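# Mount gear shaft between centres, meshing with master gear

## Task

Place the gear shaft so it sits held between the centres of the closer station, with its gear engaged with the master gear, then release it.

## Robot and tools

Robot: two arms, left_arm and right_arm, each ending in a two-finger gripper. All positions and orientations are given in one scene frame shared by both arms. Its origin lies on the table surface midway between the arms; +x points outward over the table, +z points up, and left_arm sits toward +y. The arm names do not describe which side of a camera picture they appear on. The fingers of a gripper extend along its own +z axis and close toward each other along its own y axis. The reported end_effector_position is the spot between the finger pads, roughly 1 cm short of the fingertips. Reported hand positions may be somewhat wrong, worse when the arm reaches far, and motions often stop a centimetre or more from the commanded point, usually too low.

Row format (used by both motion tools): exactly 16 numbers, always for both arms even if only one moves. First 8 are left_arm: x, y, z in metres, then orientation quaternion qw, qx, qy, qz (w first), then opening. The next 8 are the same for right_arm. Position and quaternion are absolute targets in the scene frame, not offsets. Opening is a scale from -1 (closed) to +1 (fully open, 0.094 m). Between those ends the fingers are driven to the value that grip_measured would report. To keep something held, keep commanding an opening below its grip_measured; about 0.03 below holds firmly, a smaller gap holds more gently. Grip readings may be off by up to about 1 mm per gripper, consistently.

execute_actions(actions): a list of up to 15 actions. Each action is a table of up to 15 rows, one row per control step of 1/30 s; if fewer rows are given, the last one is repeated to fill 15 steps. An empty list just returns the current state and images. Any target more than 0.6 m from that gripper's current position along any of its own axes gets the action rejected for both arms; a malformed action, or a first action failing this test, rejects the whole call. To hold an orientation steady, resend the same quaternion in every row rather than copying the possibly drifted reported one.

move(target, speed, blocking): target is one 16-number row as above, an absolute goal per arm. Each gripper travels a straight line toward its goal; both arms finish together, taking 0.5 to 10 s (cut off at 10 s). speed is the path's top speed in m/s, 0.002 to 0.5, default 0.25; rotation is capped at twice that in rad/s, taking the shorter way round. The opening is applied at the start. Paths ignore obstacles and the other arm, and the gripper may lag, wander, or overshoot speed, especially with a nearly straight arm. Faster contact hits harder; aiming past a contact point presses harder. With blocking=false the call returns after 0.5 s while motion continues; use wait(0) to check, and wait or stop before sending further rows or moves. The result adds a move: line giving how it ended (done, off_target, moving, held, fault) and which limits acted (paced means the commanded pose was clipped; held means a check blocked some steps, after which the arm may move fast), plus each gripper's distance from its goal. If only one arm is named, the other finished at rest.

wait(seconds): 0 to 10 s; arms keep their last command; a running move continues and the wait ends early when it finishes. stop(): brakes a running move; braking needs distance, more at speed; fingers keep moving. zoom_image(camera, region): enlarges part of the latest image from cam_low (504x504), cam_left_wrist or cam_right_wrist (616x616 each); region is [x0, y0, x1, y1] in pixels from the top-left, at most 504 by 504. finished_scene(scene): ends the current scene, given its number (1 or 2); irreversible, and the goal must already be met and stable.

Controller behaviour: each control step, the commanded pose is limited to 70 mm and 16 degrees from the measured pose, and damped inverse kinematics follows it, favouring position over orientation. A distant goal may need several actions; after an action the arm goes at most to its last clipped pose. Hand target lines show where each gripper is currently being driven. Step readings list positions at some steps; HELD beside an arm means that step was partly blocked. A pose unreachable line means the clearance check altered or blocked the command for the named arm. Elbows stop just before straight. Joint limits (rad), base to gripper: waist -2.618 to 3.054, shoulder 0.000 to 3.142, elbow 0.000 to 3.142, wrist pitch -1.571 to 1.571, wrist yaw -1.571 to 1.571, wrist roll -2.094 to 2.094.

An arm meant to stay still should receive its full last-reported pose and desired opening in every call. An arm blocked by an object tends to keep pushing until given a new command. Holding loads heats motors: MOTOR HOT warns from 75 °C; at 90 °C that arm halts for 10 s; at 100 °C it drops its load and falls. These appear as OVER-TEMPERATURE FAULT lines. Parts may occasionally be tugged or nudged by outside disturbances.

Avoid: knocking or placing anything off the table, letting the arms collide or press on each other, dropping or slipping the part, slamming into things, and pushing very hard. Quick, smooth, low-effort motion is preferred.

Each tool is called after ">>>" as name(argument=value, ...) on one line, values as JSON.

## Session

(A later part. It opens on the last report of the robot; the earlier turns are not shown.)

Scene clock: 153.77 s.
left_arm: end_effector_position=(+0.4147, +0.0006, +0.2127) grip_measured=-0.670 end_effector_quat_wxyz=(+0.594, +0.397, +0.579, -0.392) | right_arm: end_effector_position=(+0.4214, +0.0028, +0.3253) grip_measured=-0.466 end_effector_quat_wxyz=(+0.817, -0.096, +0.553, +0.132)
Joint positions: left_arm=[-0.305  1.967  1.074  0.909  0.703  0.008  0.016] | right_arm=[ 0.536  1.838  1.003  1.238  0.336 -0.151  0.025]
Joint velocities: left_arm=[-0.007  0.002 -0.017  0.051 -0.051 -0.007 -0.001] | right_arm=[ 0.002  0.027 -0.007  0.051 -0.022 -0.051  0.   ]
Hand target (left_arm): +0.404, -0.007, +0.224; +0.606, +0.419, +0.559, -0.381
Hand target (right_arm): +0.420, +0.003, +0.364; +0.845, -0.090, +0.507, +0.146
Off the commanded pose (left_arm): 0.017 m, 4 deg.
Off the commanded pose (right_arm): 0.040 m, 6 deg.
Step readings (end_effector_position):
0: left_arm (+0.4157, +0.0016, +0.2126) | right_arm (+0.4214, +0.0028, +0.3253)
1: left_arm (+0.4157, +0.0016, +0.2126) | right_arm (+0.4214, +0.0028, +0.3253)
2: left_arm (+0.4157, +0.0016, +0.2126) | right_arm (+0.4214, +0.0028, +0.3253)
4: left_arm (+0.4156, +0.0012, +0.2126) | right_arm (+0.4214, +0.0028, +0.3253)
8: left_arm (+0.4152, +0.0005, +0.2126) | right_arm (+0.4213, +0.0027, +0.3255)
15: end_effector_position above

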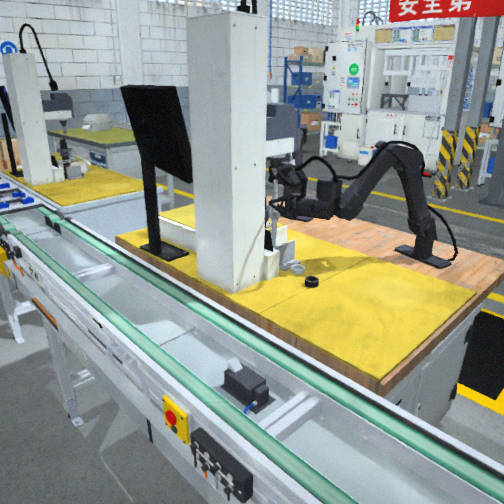

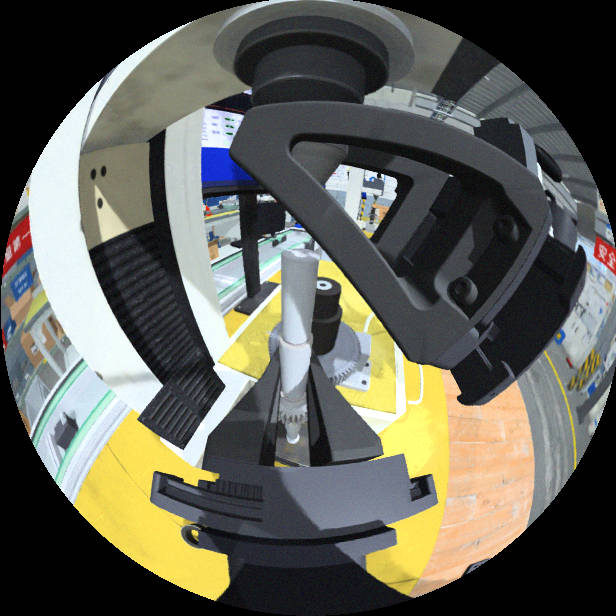

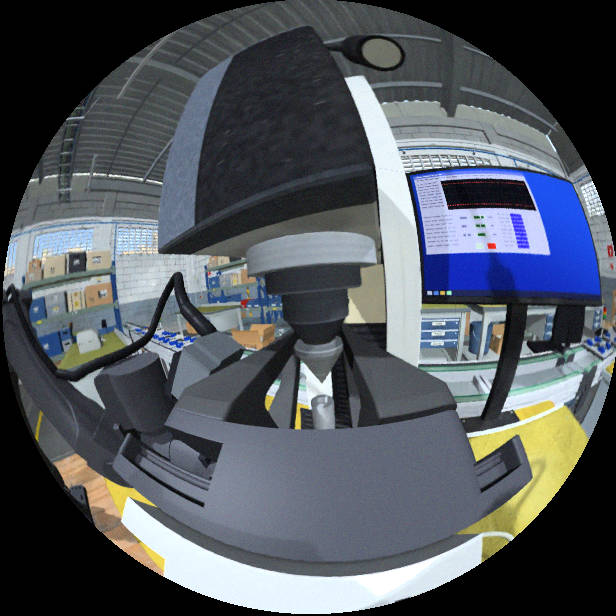

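>>> execute_actions(actions=[[[0.4038,-0.007,0.224,0.6056,0.4194,0.5593,-0.3807,-0.71,0.423,0.005,0.363,0.8442,-0.0894,0.5072,0.1488,-0.50],[0.4036,-0.007,0.224,0.6056,0.4194,0.5593,-0.3807,-0.71,0.423,0.005,0.361,0.8442,-0.0894,0.5072,0.1488,-0.50],[0.4034,-0.007,0.224,0.6056,0.4194,0.5593,-0.3807,-0.71,0.423,0.005,0.359,0.8442,-0.0894,0.5072,0.1488,-0.50],[0.4032,-0.007,0.224,0.6056,0.4194,0.5593,-0.3807,-0.71,0.423,0.005,0.357,0.8442,-0.0894,0.5072,0.1488,-0.50],[0.403,-0.007,0.224,0.6056,0.4194,0.5593,-0.3807,-0.71,0.423,0.005,0.355,0.8442,-0.0894,0.5072,0.1488,-0.50],[0.4028,-0.007,0.224,0.6056,0.4194,0.5593,-0.3807,-0.71,0.423,0.005,0.353,0.8442,-0.0894,0.5072,0.1488,-0.50],[0.4026,-0.007,0.224,0.6056,0.4194,0.5593,-0.3807,-0.71,0.423,0.005,0.351,0.8442,-0.0894,0.5072,0.1488,-0.50],[0.4024,-0.007,0.224,0.6056,0.4194,0.5593,-0.3807,-0.71,0.423,0.005,0.349,0.8442,-0.0894,0.5072,0.1488,-0.50],[0.4022,-0.007,0.224,0.6056,0.4194,0.5593,-0.3807,-0.71,0.423,0.005,0.347,0.8442,-0.0894,0.5072,0.1488,-0.50],[0.402,-0.007,0.224,0.6056,0.4194,0.5593,-0.3807,-0.71,0.423,0.005,0.345,0.8442,-0.0894,0.5072,0.1488,-0.50]]])

>>> zoom_image(camera="cam_right_wrist", region=[270, 330, 370, 430])

>>> zoom_image(camera="cam_left_wrist", region=[250, 170, 360, 280])

Scene clock: 155.53 s.
left_arm: end_effector_position=(+0.4148, +0.0007, +0.2125) grip_measured=-0.670 end_effector_quat_wxyz=(+0.594, +0.397, +0.579, -0.391) | right_arm: end_effector_position=(+0.4215, +0.0028, +0.3202) grip_measured=-0.466 end_effector_quat_wxyz=(+0.828, -0.088, +0.537, +0.135)
Joint positions: left_arm=[-0.305  1.967  1.074  0.909  0.702  0.008  0.016] | right_arm=[ 0.536  1.887  0.998  1.335  0.336 -0.157  0.025]
Joint velocities: left_arm=[-0.012 -0.007  0.012  0.007  0.022 -0.022 -0.001] | right_arm=[ 0.007  0.022 -0.012  0.022  0.007 -0.037 -0.   ]
Hand target (left_arm): +0.402, -0.007, +0.224; +0.606, +0.419, +0.559, -0.381
Hand target (right_arm): +0.421, +0.004, +0.345; +0.845, -0.090, +0.507, +0.147
Off the commanded pose (left_arm): 0.019 m, 4 deg.
Off the commanded pose (right_arm): 0.025 m, 4 deg.
Step readings (end_effector_position):
0: left_arm (+0.4148, +0.0007, +0.2125) | right_arm (+0.4213, +0.0027, +0.3254)
1: left_arm (+0.4148, +0.0007, +0.2125) | right_arm (+0.4213, +0.0027, +0.3255)
2: left_arm (+0.4148, +0.0007, +0.2125) | right_arm (+0.4214, +0.0028, +0.3252)
4: left_arm (+0.4148, +0.0007, +0.2125) | right_arm (+0.4214, +0.0028, +0.3249)
8: left_arm (+0.4148, +0.0007, +0.2125) | right_arm (+0.4215, +0.0029, +0.3241)
15: end_effector_position above

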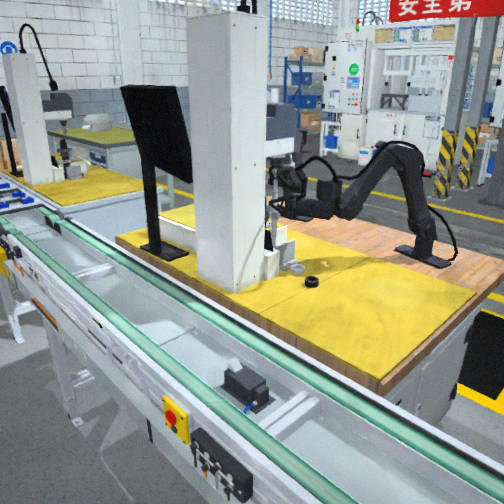

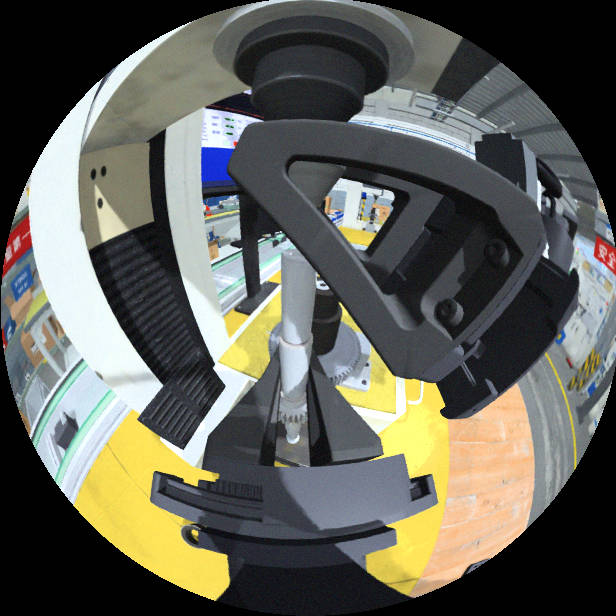

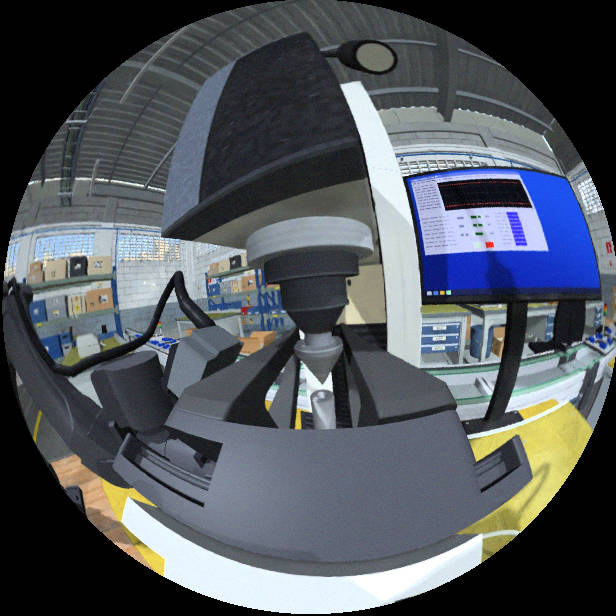

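Region (270, 330, 370, 430) of cam_right_wrist's 616x616 image, scaled by 5.040, with more detail than that image has.

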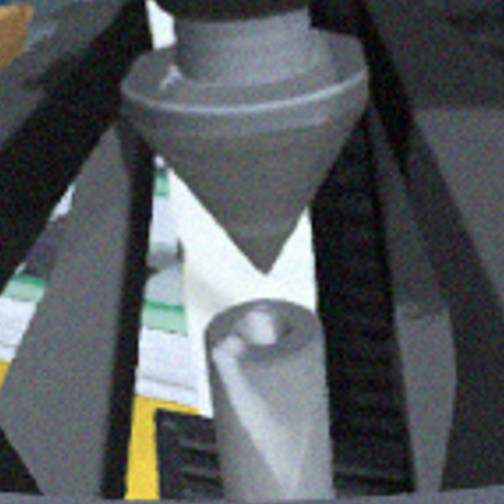

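Region (250, 170, 360, 280) of cam_left_wrist's 616x616 image, scaled by 4.582, with more detail than that image has.

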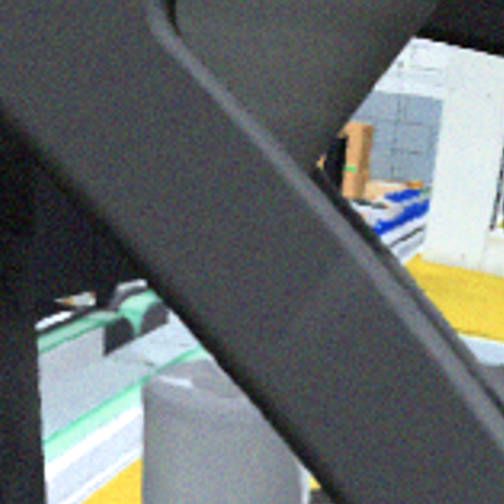

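>>> execute_actions(actions=[[[0.402,-0.007,0.224,0.6056,0.4194,0.5593,-0.3807,-0.71,0.423,0.005,0.3435,0.8425,-0.0898,0.5098,0.1485,-0.50],[0.402,-0.007,0.224,0.6056,0.4194,0.5593,-0.3807,-0.71,0.423,0.005,0.342,0.8408,-0.0902,0.5124,0.1482,-0.50],[0.402,-0.007,0.224,0.6056,0.4194,0.5593,-0.3807,-0.71,0.423,0.005,0.3405,0.8391,-0.0907,0.515,0.1479,-0.50],[0.402,-0.007,0.224,0.6056,0.4194,0.5593,-0.3807,-0.71,0.423,0.005,0.339,0.8374,-0.0911,0.5176,0.1476,-0.50],[0.402,-0.007,0.224,0.6056,0.4194,0.5593,-0.3807,-0.71,0.423,0.005,0.3375,0.8357,-0.0916,0.5202,0.1473,-0.50],[0.402,-0.007,0.224,0.6056,0.4194,0.5593,-0.3807,-0.71,0.423,0.005,0.336,0.834,-0.092,0.5228,0.147,-0.50],[0.402,-0.007,0.224,0.6056,0.4194,0.5593,-0.3807,-0.71,0.423,0.005,0.3345,0.8323,-0.0925,0.5254,0.1467,-0.50],[0.402,-0.007,0.224,0.6056,0.4194,0.5593,-0.3807,-0.71,0.423,0.005,0.333,0.8306,-0.0929,0.528,0.1464,-0.50],[0.402,-0.007,0.224,0.6056,0.4194,0.5593,-0.3807,-0.71,0.423,0.005,0.3315,0.8289,-0.0934,0.5306,0.1461,-0.50],[0.402,-0.007,0.224,0.6056,0.4194,0.5593,-0.3807,-0.71,0.423,0.005,0.330,0.8272,-0.0938,0.5332,0.1458,-0.50],[0.402,-0.007,0.224,0.6056,0.4194,0.5593,-0.3807,-0.71,0.423,0.005,0.3285,0.8255,-0.0943,0.5358,0.1455,-0.50],[0.402,-0.007,0.224,0.6056,0.4194,0.5593,-0.3807,-0.71,0.423,0.005,0.327,0.8238,-0.0947,0.5384,0.1452,-0.50],[0.402,-0.007,0.224,0.6056,0.4194,0.5593,-0.3807,-0.71,0.423,0.005,0.3255,0.8221,-0.0952,0.541,0.1449,-0.50],[0.402,-0.007,0.224,0.6056,0.4194,0.5593,-0.3807,-0.71,0.423,0.005,0.324,0.8204,-0.0956,0.5436,0.1446,-0.50],[0.402,-0.007,0.224,0.6056,0.4194,0.5593,-0.3807,-0.71,0.423,0.005,0.3225,0.8187,-0.0961,0.5462,0.1443,-0.50]],[[0.402,-0.007,0.224,0.6056,0.4194,0.5593,-0.3807,-0.71,0.423,0.005,0.321,0.8187,-0.0961,0.5462,0.1443,-0.50],[0.402,-0.007,0.224,0.6056,0.4194,0.5593,-0.3807,-0.71,0.423,0.005,0.3195,0.8187,-0.0961,0.5462,0.1443,-0.50],[0.402,-0.007,0.224,0.6056,0.4194,0.5593,-0.3807,-0.71,0.423,0.005,0.318,0.8187,-0.0961,0.5462,0.1443,-0.50],[0.402,-0.007,0.224,0.6056,0.4194,0.5593,-0.3807,-0.71,0.423,0.005,0.3165,0.8187,-0.0961,0.5462,0.1443,-0.50],[0.402,-0.007,0.224,0.6056,0.4194,0.5593,-0.3807,-0.71,0.423,0.005,0.315,0.8187,-0.0961,0.5462,0.1443,-0.50]]])

>>> zoom_image(camera="cam_right_wrist", region=[270, 330, 370, 430])

>>> zoom_image(camera="cam_left_wrist", region=[250, 170, 360, 280])

Scene clock: 160.17 s.
left_arm: end_effector_position=(+0.4161, +0.0006, +0.2124) grip_measured=-0.670 end_effector_quat_wxyz=(+0.596, +0.394, +0.582, -0.389) | right_arm: end_effector_position=(+0.4216, +0.0030, +0.3078) grip_measured=-0.466 end_effector_quat_wxyz=(+0.819, -0.092, +0.550, +0.135)
Joint positions: left_arm=[-0.307  1.967  1.074  0.909  0.689  0.006  0.016] | right_arm=[ 0.536  1.888  0.976  1.324  0.336 -0.146  0.025]
Joint velocities: left_arm=[-0.027 -0.002 -0.017 -0.007 -0.007  0.007  0.001] | right_arm=[0.022 0.007 0.012 0.022 0.066 0.022 0.001]
Hand target (left_arm): +0.402, -0.007, +0.224; +0.606, +0.419, +0.559, -0.381
Hand target (right_arm): +0.423, +0.005, +0.315; +0.819, -0.096, +0.546, +0.144
Off the commanded pose (left_arm): 0.020 m, 4 deg.
Off the commanded pose (right_arm): 0.008 m, 1 deg.
Step readings (end_effector_position; steps 1 to 15: 1st action; 16 to 30: 2nd action):
0: left_arm (+0.4148, +0.0007, +0.2125) | right_arm (+0.4215, +0.0028, +0.3198)
1: left_arm (+0.4148, +0.0007, +0.2125) | right_arm (+0.4215, +0.0028, +0.3198)
2: left_arm (+0.4148, +0.0007, +0.2125) | right_arm (+0.4215, +0.0028, +0.3198)
4: left_arm (+0.4148, +0.0007, +0.2125) | right_arm (+0.4215, +0.0028, +0.3195)
8: left_arm (+0.4148, +0.0007, +0.2125) | right_arm (+0.4215, +0.0028, +0.3146)
15: left_arm (+0.4158, +0.0007, +0.2124) | right_arm (+0.4216, +0.0029, +0.3085)
16: left_arm (+0.4160, +0.0007, +0.2124) | right_arm (+0.4216, +0.0029, +0.3079)
17: left_arm (+0.4160, +0.0006, +0.2124) | right_arm (+0.4216, +0.0029, +0.3078)
19: left_arm (+0.4161, +0.0006, +0.2124) | right_arm (+0.4216, +0.0030, +0.3078)
23: left_arm (+0.4161, +0.0006, +0.2124) | right_arm (+0.4216, +0.0030, +0.3078)
30: end_effector_position above

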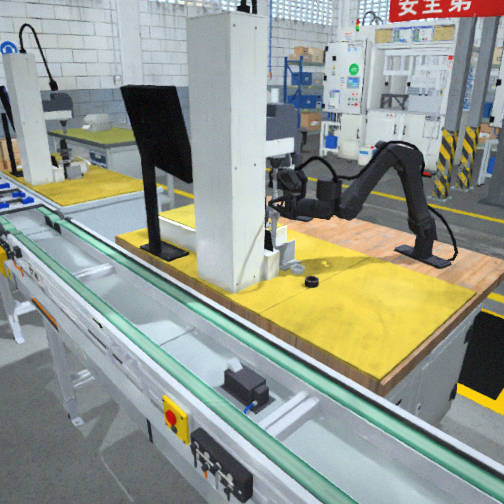

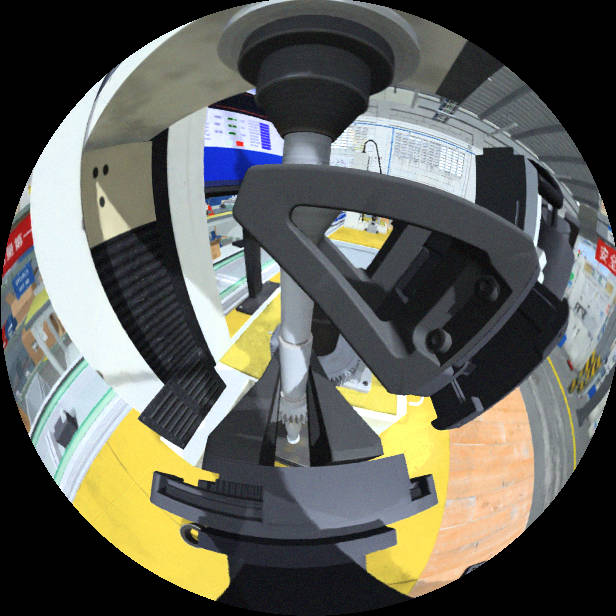

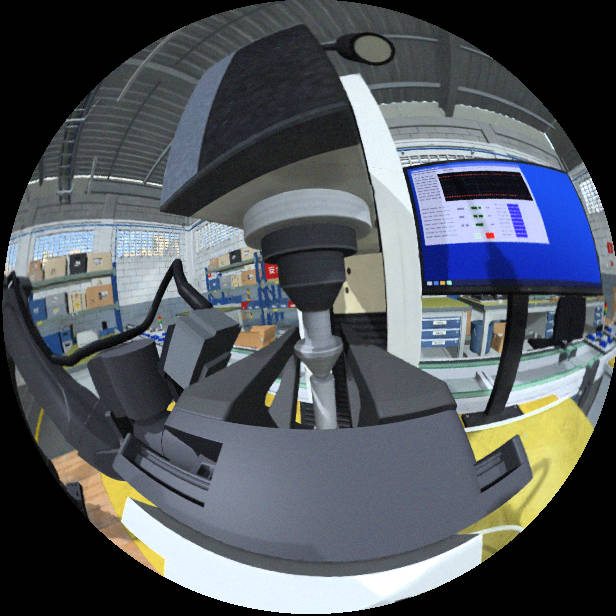

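Region (270, 330, 370, 430) of cam_right_wrist's 616x616 image, scaled by 5.040, with more detail than that image has.

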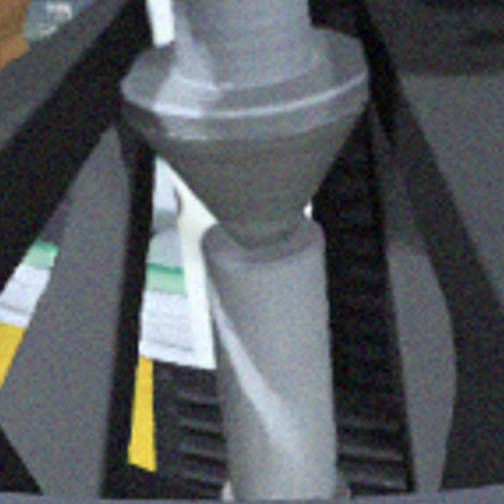

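Region (250, 170, 360, 280) of cam_left_wrist's 616x616 image, scaled by 4.582, with more detail than that image has.

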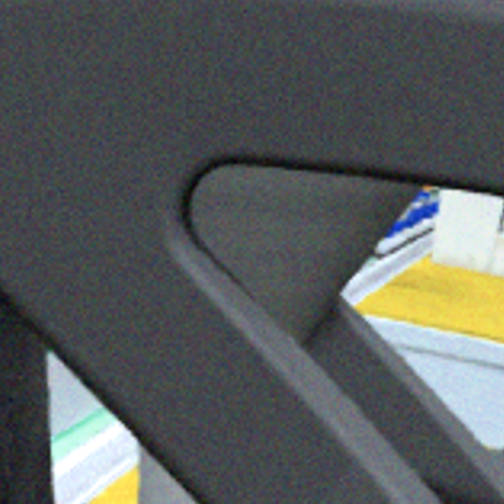

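>>> execute_actions(actions=[[[0.4035,-0.0062,0.224,0.6046,0.4169,0.5616,-0.3815,-0.71,0.423,0.005,0.315,0.8187,-0.0961,0.5462,0.1443,-0.48],[0.405,-0.0055,0.2238,0.6037,0.4143,0.5638,-0.3824,-0.71,0.423,0.005,0.315,0.8187,-0.0961,0.5462,0.1443,-0.46],[0.4065,-0.0047,0.2236,0.6027,0.4118,0.5661,-0.3832,-0.71,0.423,0.005,0.315,0.8187,-0.0961,0.5462,0.1443,-0.44],[0.408,-0.004,0.2234,0.6018,0.4092,0.5684,-0.384,-0.71,0.423,0.005,0.315,0.8187,-0.0961,0.5462,0.1443,-0.42],[0.4095,-0.0032,0.2232,0.6008,0.4067,0.5707,-0.3849,-0.71,0.423,0.005,0.315,0.8187,-0.0961,0.5462,0.1443,-0.39],[0.411,-0.0025,0.223,0.5998,0.4042,0.5729,-0.3857,-0.71,0.423,0.005,0.315,0.8187,-0.0961,0.5462,0.1443,-0.36],[0.4125,-0.0017,0.2228,0.5989,0.4016,0.5752,-0.3865,-0.71,0.423,0.005,0.315,0.8187,-0.0961,0.5462,0.1443,-0.33],[0.414,-0.001,0.2226,0.5979,0.3991,0.5775,-0.3873,-0.71,0.423,0.005,0.315,0.8187,-0.0961,0.5462,0.1443,-0.30],[0.415,-0.0002,0.2224,0.597,0.3965,0.5797,-0.3882,-0.70,0.423,0.005,0.315,0.8187,-0.0961,0.5462,0.1443,-0.27],[0.416,0.0006,0.222,0.596,0.394,0.582,-0.389,-0.69,0.423,0.005,0.315,0.8187,-0.0961,0.5462,0.1443,-0.25],[0.416,0.0006,0.222,0.596,0.394,0.582,-0.389,-0.68,0.423,0.005,0.315,0.8187,-0.0961,0.5462,0.1443,-0.22],[0.416,0.0006,0.222,0.596,0.394,0.582,-0.389,-0.67,0.423,0.005,0.315,0.8187,-0.0961,0.5462,0.1443,-0.2],[0.416,0.0006,0.222,0.596,0.394,0.582,-0.389,-0.66,0.423,0.005,0.315,0.8187,-0.0961,0.5462,0.1443,-0.2],[0.416,0.0006,0.222,0.596,0.394,0.582,-0.389,-0.65,0.423,0.005,0.315,0.8187,-0.0961,0.5462,0.1443,-0.2],[0.416,0.0006,0.222,0.596,0.394,0.582,-0.389,-0.63,0.423,0.005,0.315,0.8187,-0.0961,0.5462,0.1443,-0.2]],[[0.416,0.0006,0.222,0.596,0.394,0.582,-0.389,-0.60,0.419,0.0035,0.315,0.8187,-0.0961,0.5462,0.1443,-0.2],[0.416,0.0006,0.222,0.596,0.394,0.582,-0.389,-0.56,0.4143,0.0018,0.315,0.8187,-0.0961,0.5462,0.1443,-0.2],[0.416,0.0006,0.222,0.596,0.394,0.582,-0.389,-0.52,0.4096,0.0001,0.315,0.8187,-0.0961,0.5462,0.1443,-0.2],[0.416,0.0006,0.222,0.596,0.394,0.582,-0.389,-0.48,0.4049,-0.0016,0.315,0.8187,-0.0961,0.5462,0.1443,-0.2],[0.416,0.0006,0.222,0.596,0.394,0.582,-0.389,-0.44,0.4002,-0.0033,0.315,0.8187,-0.0961,0.5462,0.1443,-0.2],[0.416,0.0006,0.222,0.596,0.394,0.582,-0.389,-0.40,0.3955,-0.005,0.315,0.8187,-0.0961,0.5462,0.1443,-0.2],[0.416,0.0006,0.222,0.596,0.394,0.582,-0.389,-0.36,0.3908,-0.0067,0.315,0.8187,-0.0961,0.5462,0.1443,-0.2],[0.416,0.0006,0.222,0.596,0.394,0.582,-0.389,-0.33,0.3861,-0.0084,0.315,0.8187,-0.0961,0.5462,0.1443,-0.2],[0.416,0.0006,0.222,0.596,0.394,0.582,-0.389,-0.30,0.3814,-0.0101,0.315,0.8187,-0.0961,0.5462,0.1443,-0.2],[0.416,0.0006,0.222,0.596,0.394,0.582,-0.389,-0.30,0.3767,-0.0118,0.315,0.8187,-0.0961,0.5462,0.1443,-0.2],[0.416,0.0006,0.222,0.596,0.394,0.582,-0.389,-0.30,0.372,-0.0135,0.315,0.8187,-0.0961,0.5462,0.1443,-0.2],[0.416,0.0006,0.222,0.596,0.394,0.582,-0.389,-0.30,0.3673,-0.0152,0.315,0.8187,-0.0961,0.5462,0.1443,-0.2],[0.416,0.0006,0.222,0.596,0.394,0.582,-0.389,-0.30,0.3626,-0.0169,0.315,0.8187,-0.0961,0.5462,0.1443,-0.2],[0.416,0.0006,0.222,0.596,0.394,0.582,-0.389,-0.30,0.3579,-0.0186,0.315,0.8187,-0.0961,0.5462,0.1443,-0.2],[0.416,0.0006,0.222,0.596,0.394,0.582,-0.389,-0.30,0.3532,-0.0203,0.315,0.8187,-0.0961,0.5462,0.1443,-0.2]],[[0.4145,0.0046,0.222,0.596,0.394,0.582,-0.389,-0.30,0.35,-0.0215,0.315,0.8187,-0.0961,0.5462,0.1443,-0.2],[0.413,0.0086,0.222,0.596,0.394,0.582,-0.389,-0.30,0.348,-0.022,0.315,0.8187,-0.0961,0.5462,0.1443,-0.2],[0.4115,0.0126,0.222,0.596,0.394,0.582,-0.389,-0.30,0.348,-0.022,0.315,0.8187,-0.0961,0.5462,0.1443,-0.2],[0.410,0.0166,0.222,0.596,0.394,0.582,-0.389,-0.30,0.348,-0.022,0.315,0.8187,-0.0961,0.5462,0.1443,-0.2],[0.4085,0.0206,0.222,0.596,0.394,0.582,-0.389,-0.30,0.348,-0.022,0.315,0.8187,-0.0961,0.5462,0.1443,-0.2],[0.407,0.0246,0.222,0.596,0.394,0.582,-0.389,-0.30,0.348,-0.022,0.315,0.8187,-0.0961,0.5462,0.1443,-0.2],[0.4055,0.0286,0.222,0.596,0.394,0.582,-0.389,-0.30,0.348,-0.022,0.315,0.8187,-0.0961,0.5462,0.1443,-0.2],[0.404,0.0326,0.222,0.596,0.394,0.582,-0.389,-0.30,0.348,-0.022,0.315,0.8187,-0.0961,0.5462,0.1443,-0.2],[0.4025,0.0366,0.222,0.596,0.394,0.582,-0.389,-0.30,0.348,-0.022,0.315,0.8187,-0.0961,0.5462,0.1443,-0.2],[0.401,0.0406,0.222,0.596,0.394,0.582,-0.389,-0.30,0.348,-0.022,0.315,0.8187,-0.0961,0.5462,0.1443,-0.2],[0.3995,0.0446,0.222,0.596,0.394,0.582,-0.389,-0.30,0.348,-0.022,0.315,0.8187,-0.0961,0.5462,0.1443,-0.2],[0.398,0.0486,0.222,0.596,0.394,0.582,-0.389,-0.30,0.348,-0.022,0.315,0.8187,-0.0961,0.5462,0.1443,-0.2],[0.3965,0.0526,0.222,0.596,0.394,0.582,-0.389,-0.30,0.348,-0.022,0.315,0.8187,-0.0961,0.5462,0.1443,-0.2],[0.395,0.0566,0.222,0.596,0.394,0.582,-0.389,-0.30,0.348,-0.022,0.315,0.8187,-0.0961,0.5462,0.1443,-0.2],[0.3935,0.0606,0.222,0.596,0.394,0.582,-0.389,-0.30,0.348,-0.022,0.315,0.8187,-0.0961,0.5462,0.1443,-0.2]]])

>>> zoom_image(camera="cam_left_wrist", region=[230, 180, 400, 450])

Scene clock: 167.10 s.
left_arm: end_effector_position=(+0.4020, +0.0485, +0.2025) grip_measured=-0.302 end_effector_quat_wxyz=(+0.578, +0.383, +0.607, -0.389) | right_arm: end_effector_position=(+0.3547, -0.0191, +0.3049) grip_measured=-0.202 end_effector_quat_wxyz=(+0.812, -0.101, +0.557, +0.141)
Joint positions: left_arm=[-0.214  1.853  0.918  0.895  0.764 -0.     0.033] | right_arm=[ 0.613  1.662  0.694  1.365  0.391 -0.165  0.038]
Joint velocities: left_arm=[ 0.252 -0.271 -0.369  0.125  0.271 -0.051  0.   ] | right_arm=[-0.022 -0.012 -0.002 -0.022 -0.007 -0.022 -0.   ]
Hand target (left_arm): +0.394, +0.058, +0.221; +0.596, +0.394, +0.582, -0.388
Hand target (right_arm): +0.348, -0.022, +0.315; +0.819, -0.096, +0.547, +0.144
Off the commanded pose (left_arm): 0.024 m, 4 deg.
Off the commanded pose (right_arm): 0.012 m, 2 deg.
Step readings (end_effector_position; steps 1 to 15: 1st action; 16 to 30: 2nd action; 31 to 45: 3rd action):
0: left_arm (+0.4161, +0.0006, +0.2124) | right_arm (+0.4216, +0.0030, +0.3078)
1: left_arm (+0.4161, +0.0006, +0.2124) | right_arm (+0.4216, +0.0030, +0.3078)
2: left_arm (+0.4161, +0.0006, +0.2124) | right_arm (+0.4216, +0.0030, +0.3078)
4: left_arm (+0.4161, +0.0006, +0.2123) | right_arm (+0.4216, +0.0030, +0.3078)
8: left_arm (+0.4161, +0.0006, +0.2121) | right_arm (+0.4213, +0.0042, +0.3076)
15: left_arm (+0.4161, +0.0006, +0.2121) | right_arm (+0.4210, +0.0052, +0.3075)
16: left_arm (+0.4162, +0.0006, +0.2117) | right_arm (+0.4210, +0.0052, +0.3075)
17: left_arm (+0.4162, +0.0006, +0.2109) | right_arm (+0.4208, +0.0051, +0.3071)
19: left_arm (+0.4162, +0.0006, +0.2094) | right_arm (+0.4184, +0.0031, +0.3048)
23: left_arm (+0.4162, +0.0006, +0.2081) | right_arm (+0.4053, -0.0036, +0.2990)
30: left_arm (+0.4162, +0.0006, +0.2074) | right_arm (+0.3708, -0.0110, +0.3005)
31: left_arm (+0.4162, +0.0006, +0.2074) | right_arm (+0.3661, -0.0123, +0.3009)
32: left_arm (+0.4161, +0.0007, +0.2074) | right_arm (+0.3619, -0.0137, +0.3014)
34: left_arm (+0.4144, +0.0029, +0.2067) | right_arm (+0.3562, -0.0159, +0.3034)
38: left_arm (+0.4089, +0.0172, +0.2039) | right_arm (+0.3545, -0.0181, +0.3057)
45: end_effector_position above

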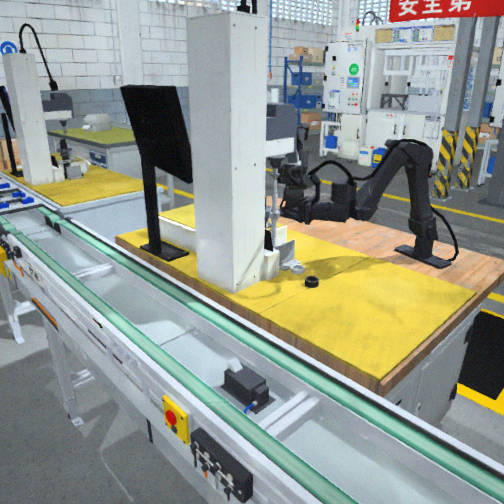

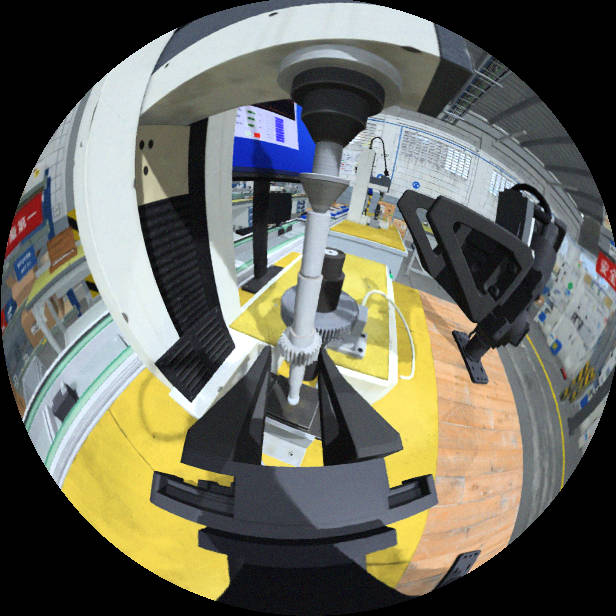

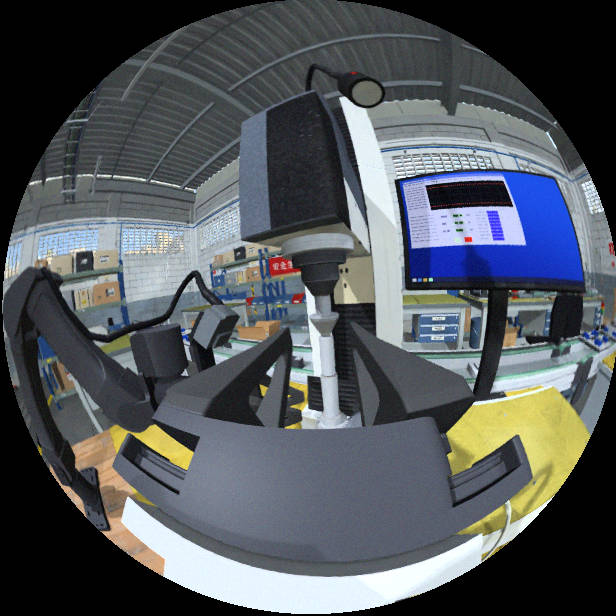

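Region (230, 180, 400, 450) of cam_left_wrist's 616x616 image, scaled by 1.867, with more detail than that image has; it fills the left 317 columns of this view, and the rest is white.

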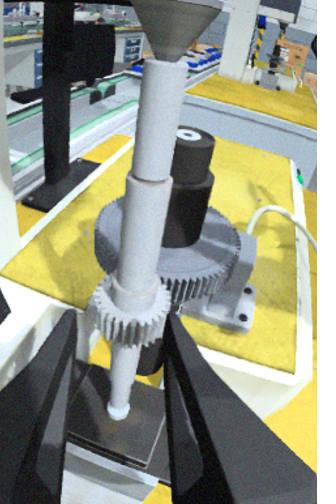

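>>> zoom_image(camera="cam_left_wrist", region=[270, 300, 350, 380])

>>> zoom_image(camera="cam_left_wrist", region=[280, 170, 360, 250])

Region (270, 300, 350, 380) of cam_left_wrist's 616x616 image, scaled by 6.300, with more detail than that image has.

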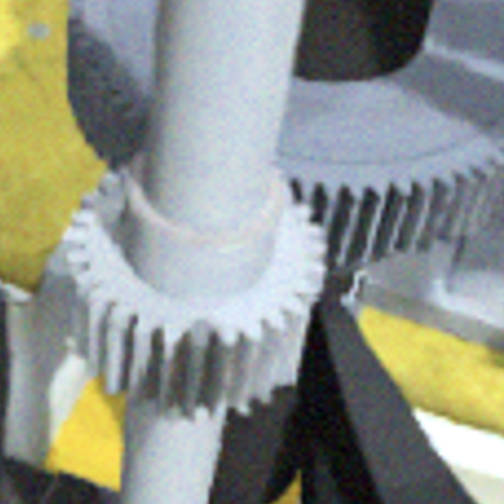

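Region (280, 170, 360, 250) of cam_left_wrist's 616x616 image, scaled by 6.300, with more detail than that image has.

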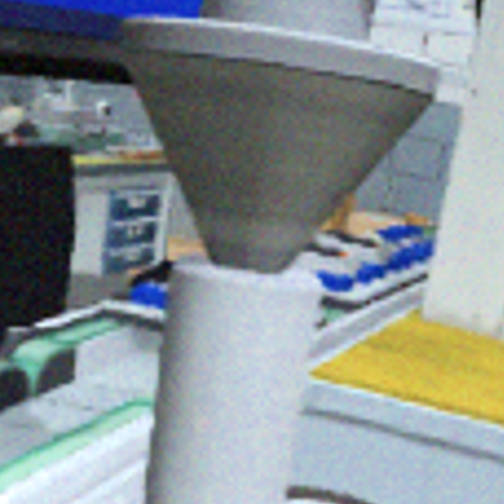

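>>> move(target=[0.3935,0.0606,0.222,0.596,0.394,0.582,-0.389,-0.30,0.333,-0.036,0.21,0.2566,-0.1261,0.9576,0.0338,0.6], speed=0.4)

>>> zoom_image(camera="cam_right_wrist", region=[280, 160, 380, 260])

Scene clock: 171.63 s.
left_arm: end_effector_position=(+0.3966, +0.0554, +0.2050) grip_measured=-0.302 end_effector_quat_wxyz=(+0.577, +0.389, +0.600, -0.394) | right_arm: end_effector_position=(+0.3318, -0.0315, +0.2042) grip_measured=+0.598 end_effector_quat_wxyz=(+0.253, -0.133, +0.957, +0.043)
Joint positions: left_arm=[-0.194  1.835  0.896  0.907  0.804 -0.     0.033] | right_arm=[ 0.552  1.74   1.669 -1.016  0.195  0.385  0.075]
Joint velocities: left_arm=[-0.002  0.007  0.002  0.037 -0.007 -0.066 -0.   ] | right_arm=[-0.012 -0.002 -0.002  0.022  0.051  0.066 -0.001]
Hand target (left_arm): +0.394, +0.060, +0.222; +0.596, +0.394, +0.582, -0.389
Hand target (right_arm): +0.334, -0.034, +0.209; +0.251, -0.125, +0.959, +0.044
Off the commanded pose (left_arm): 0.018 m, 3 deg.
Off the commanded pose (right_arm): 0.007 m, 1 deg.
move: off_target (left_arm)

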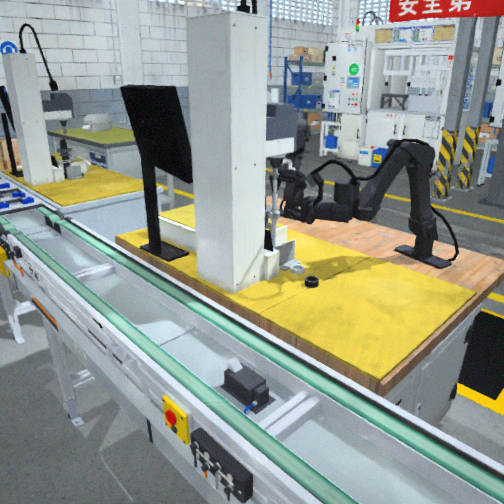

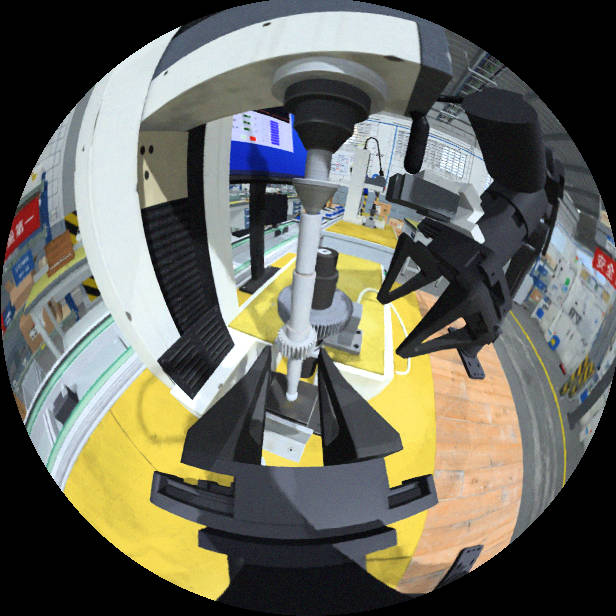

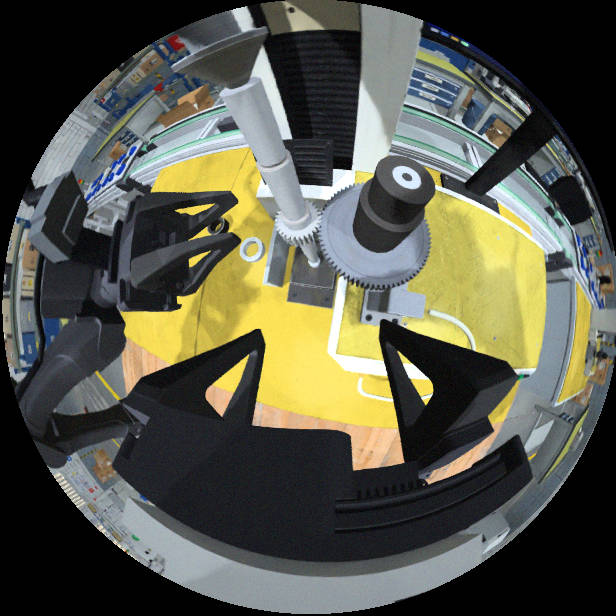

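Region (280, 160, 380, 260) of cam_right_wrist's 616x616 image, scaled by 5.040, with more detail than that image has.

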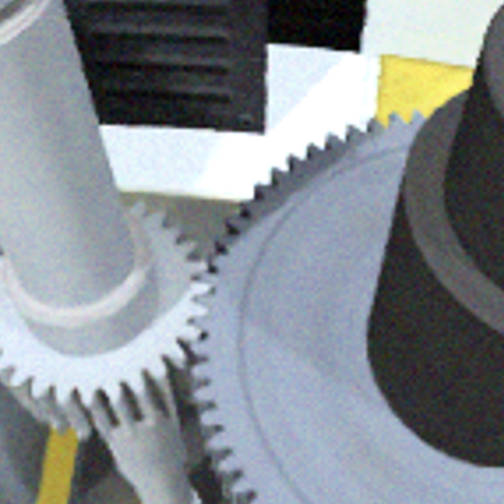

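>>> zoom_image(camera="cam_right_wrist", region=[300, 200, 340, 240])

Region (300, 200, 340, 240) of cam_right_wrist's 616x616 image, scaled by 12.600, with more detail than that image has.

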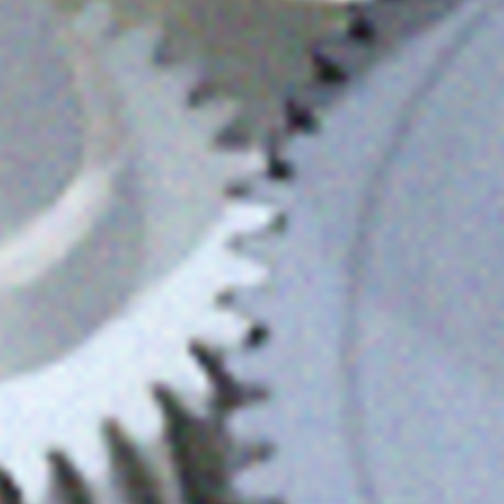

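The close-up shows the teeth interleaved, so the gears are in mesh. Ending the scene.

>>> finished_scene(scene=2)

The scene is finished: the task was done.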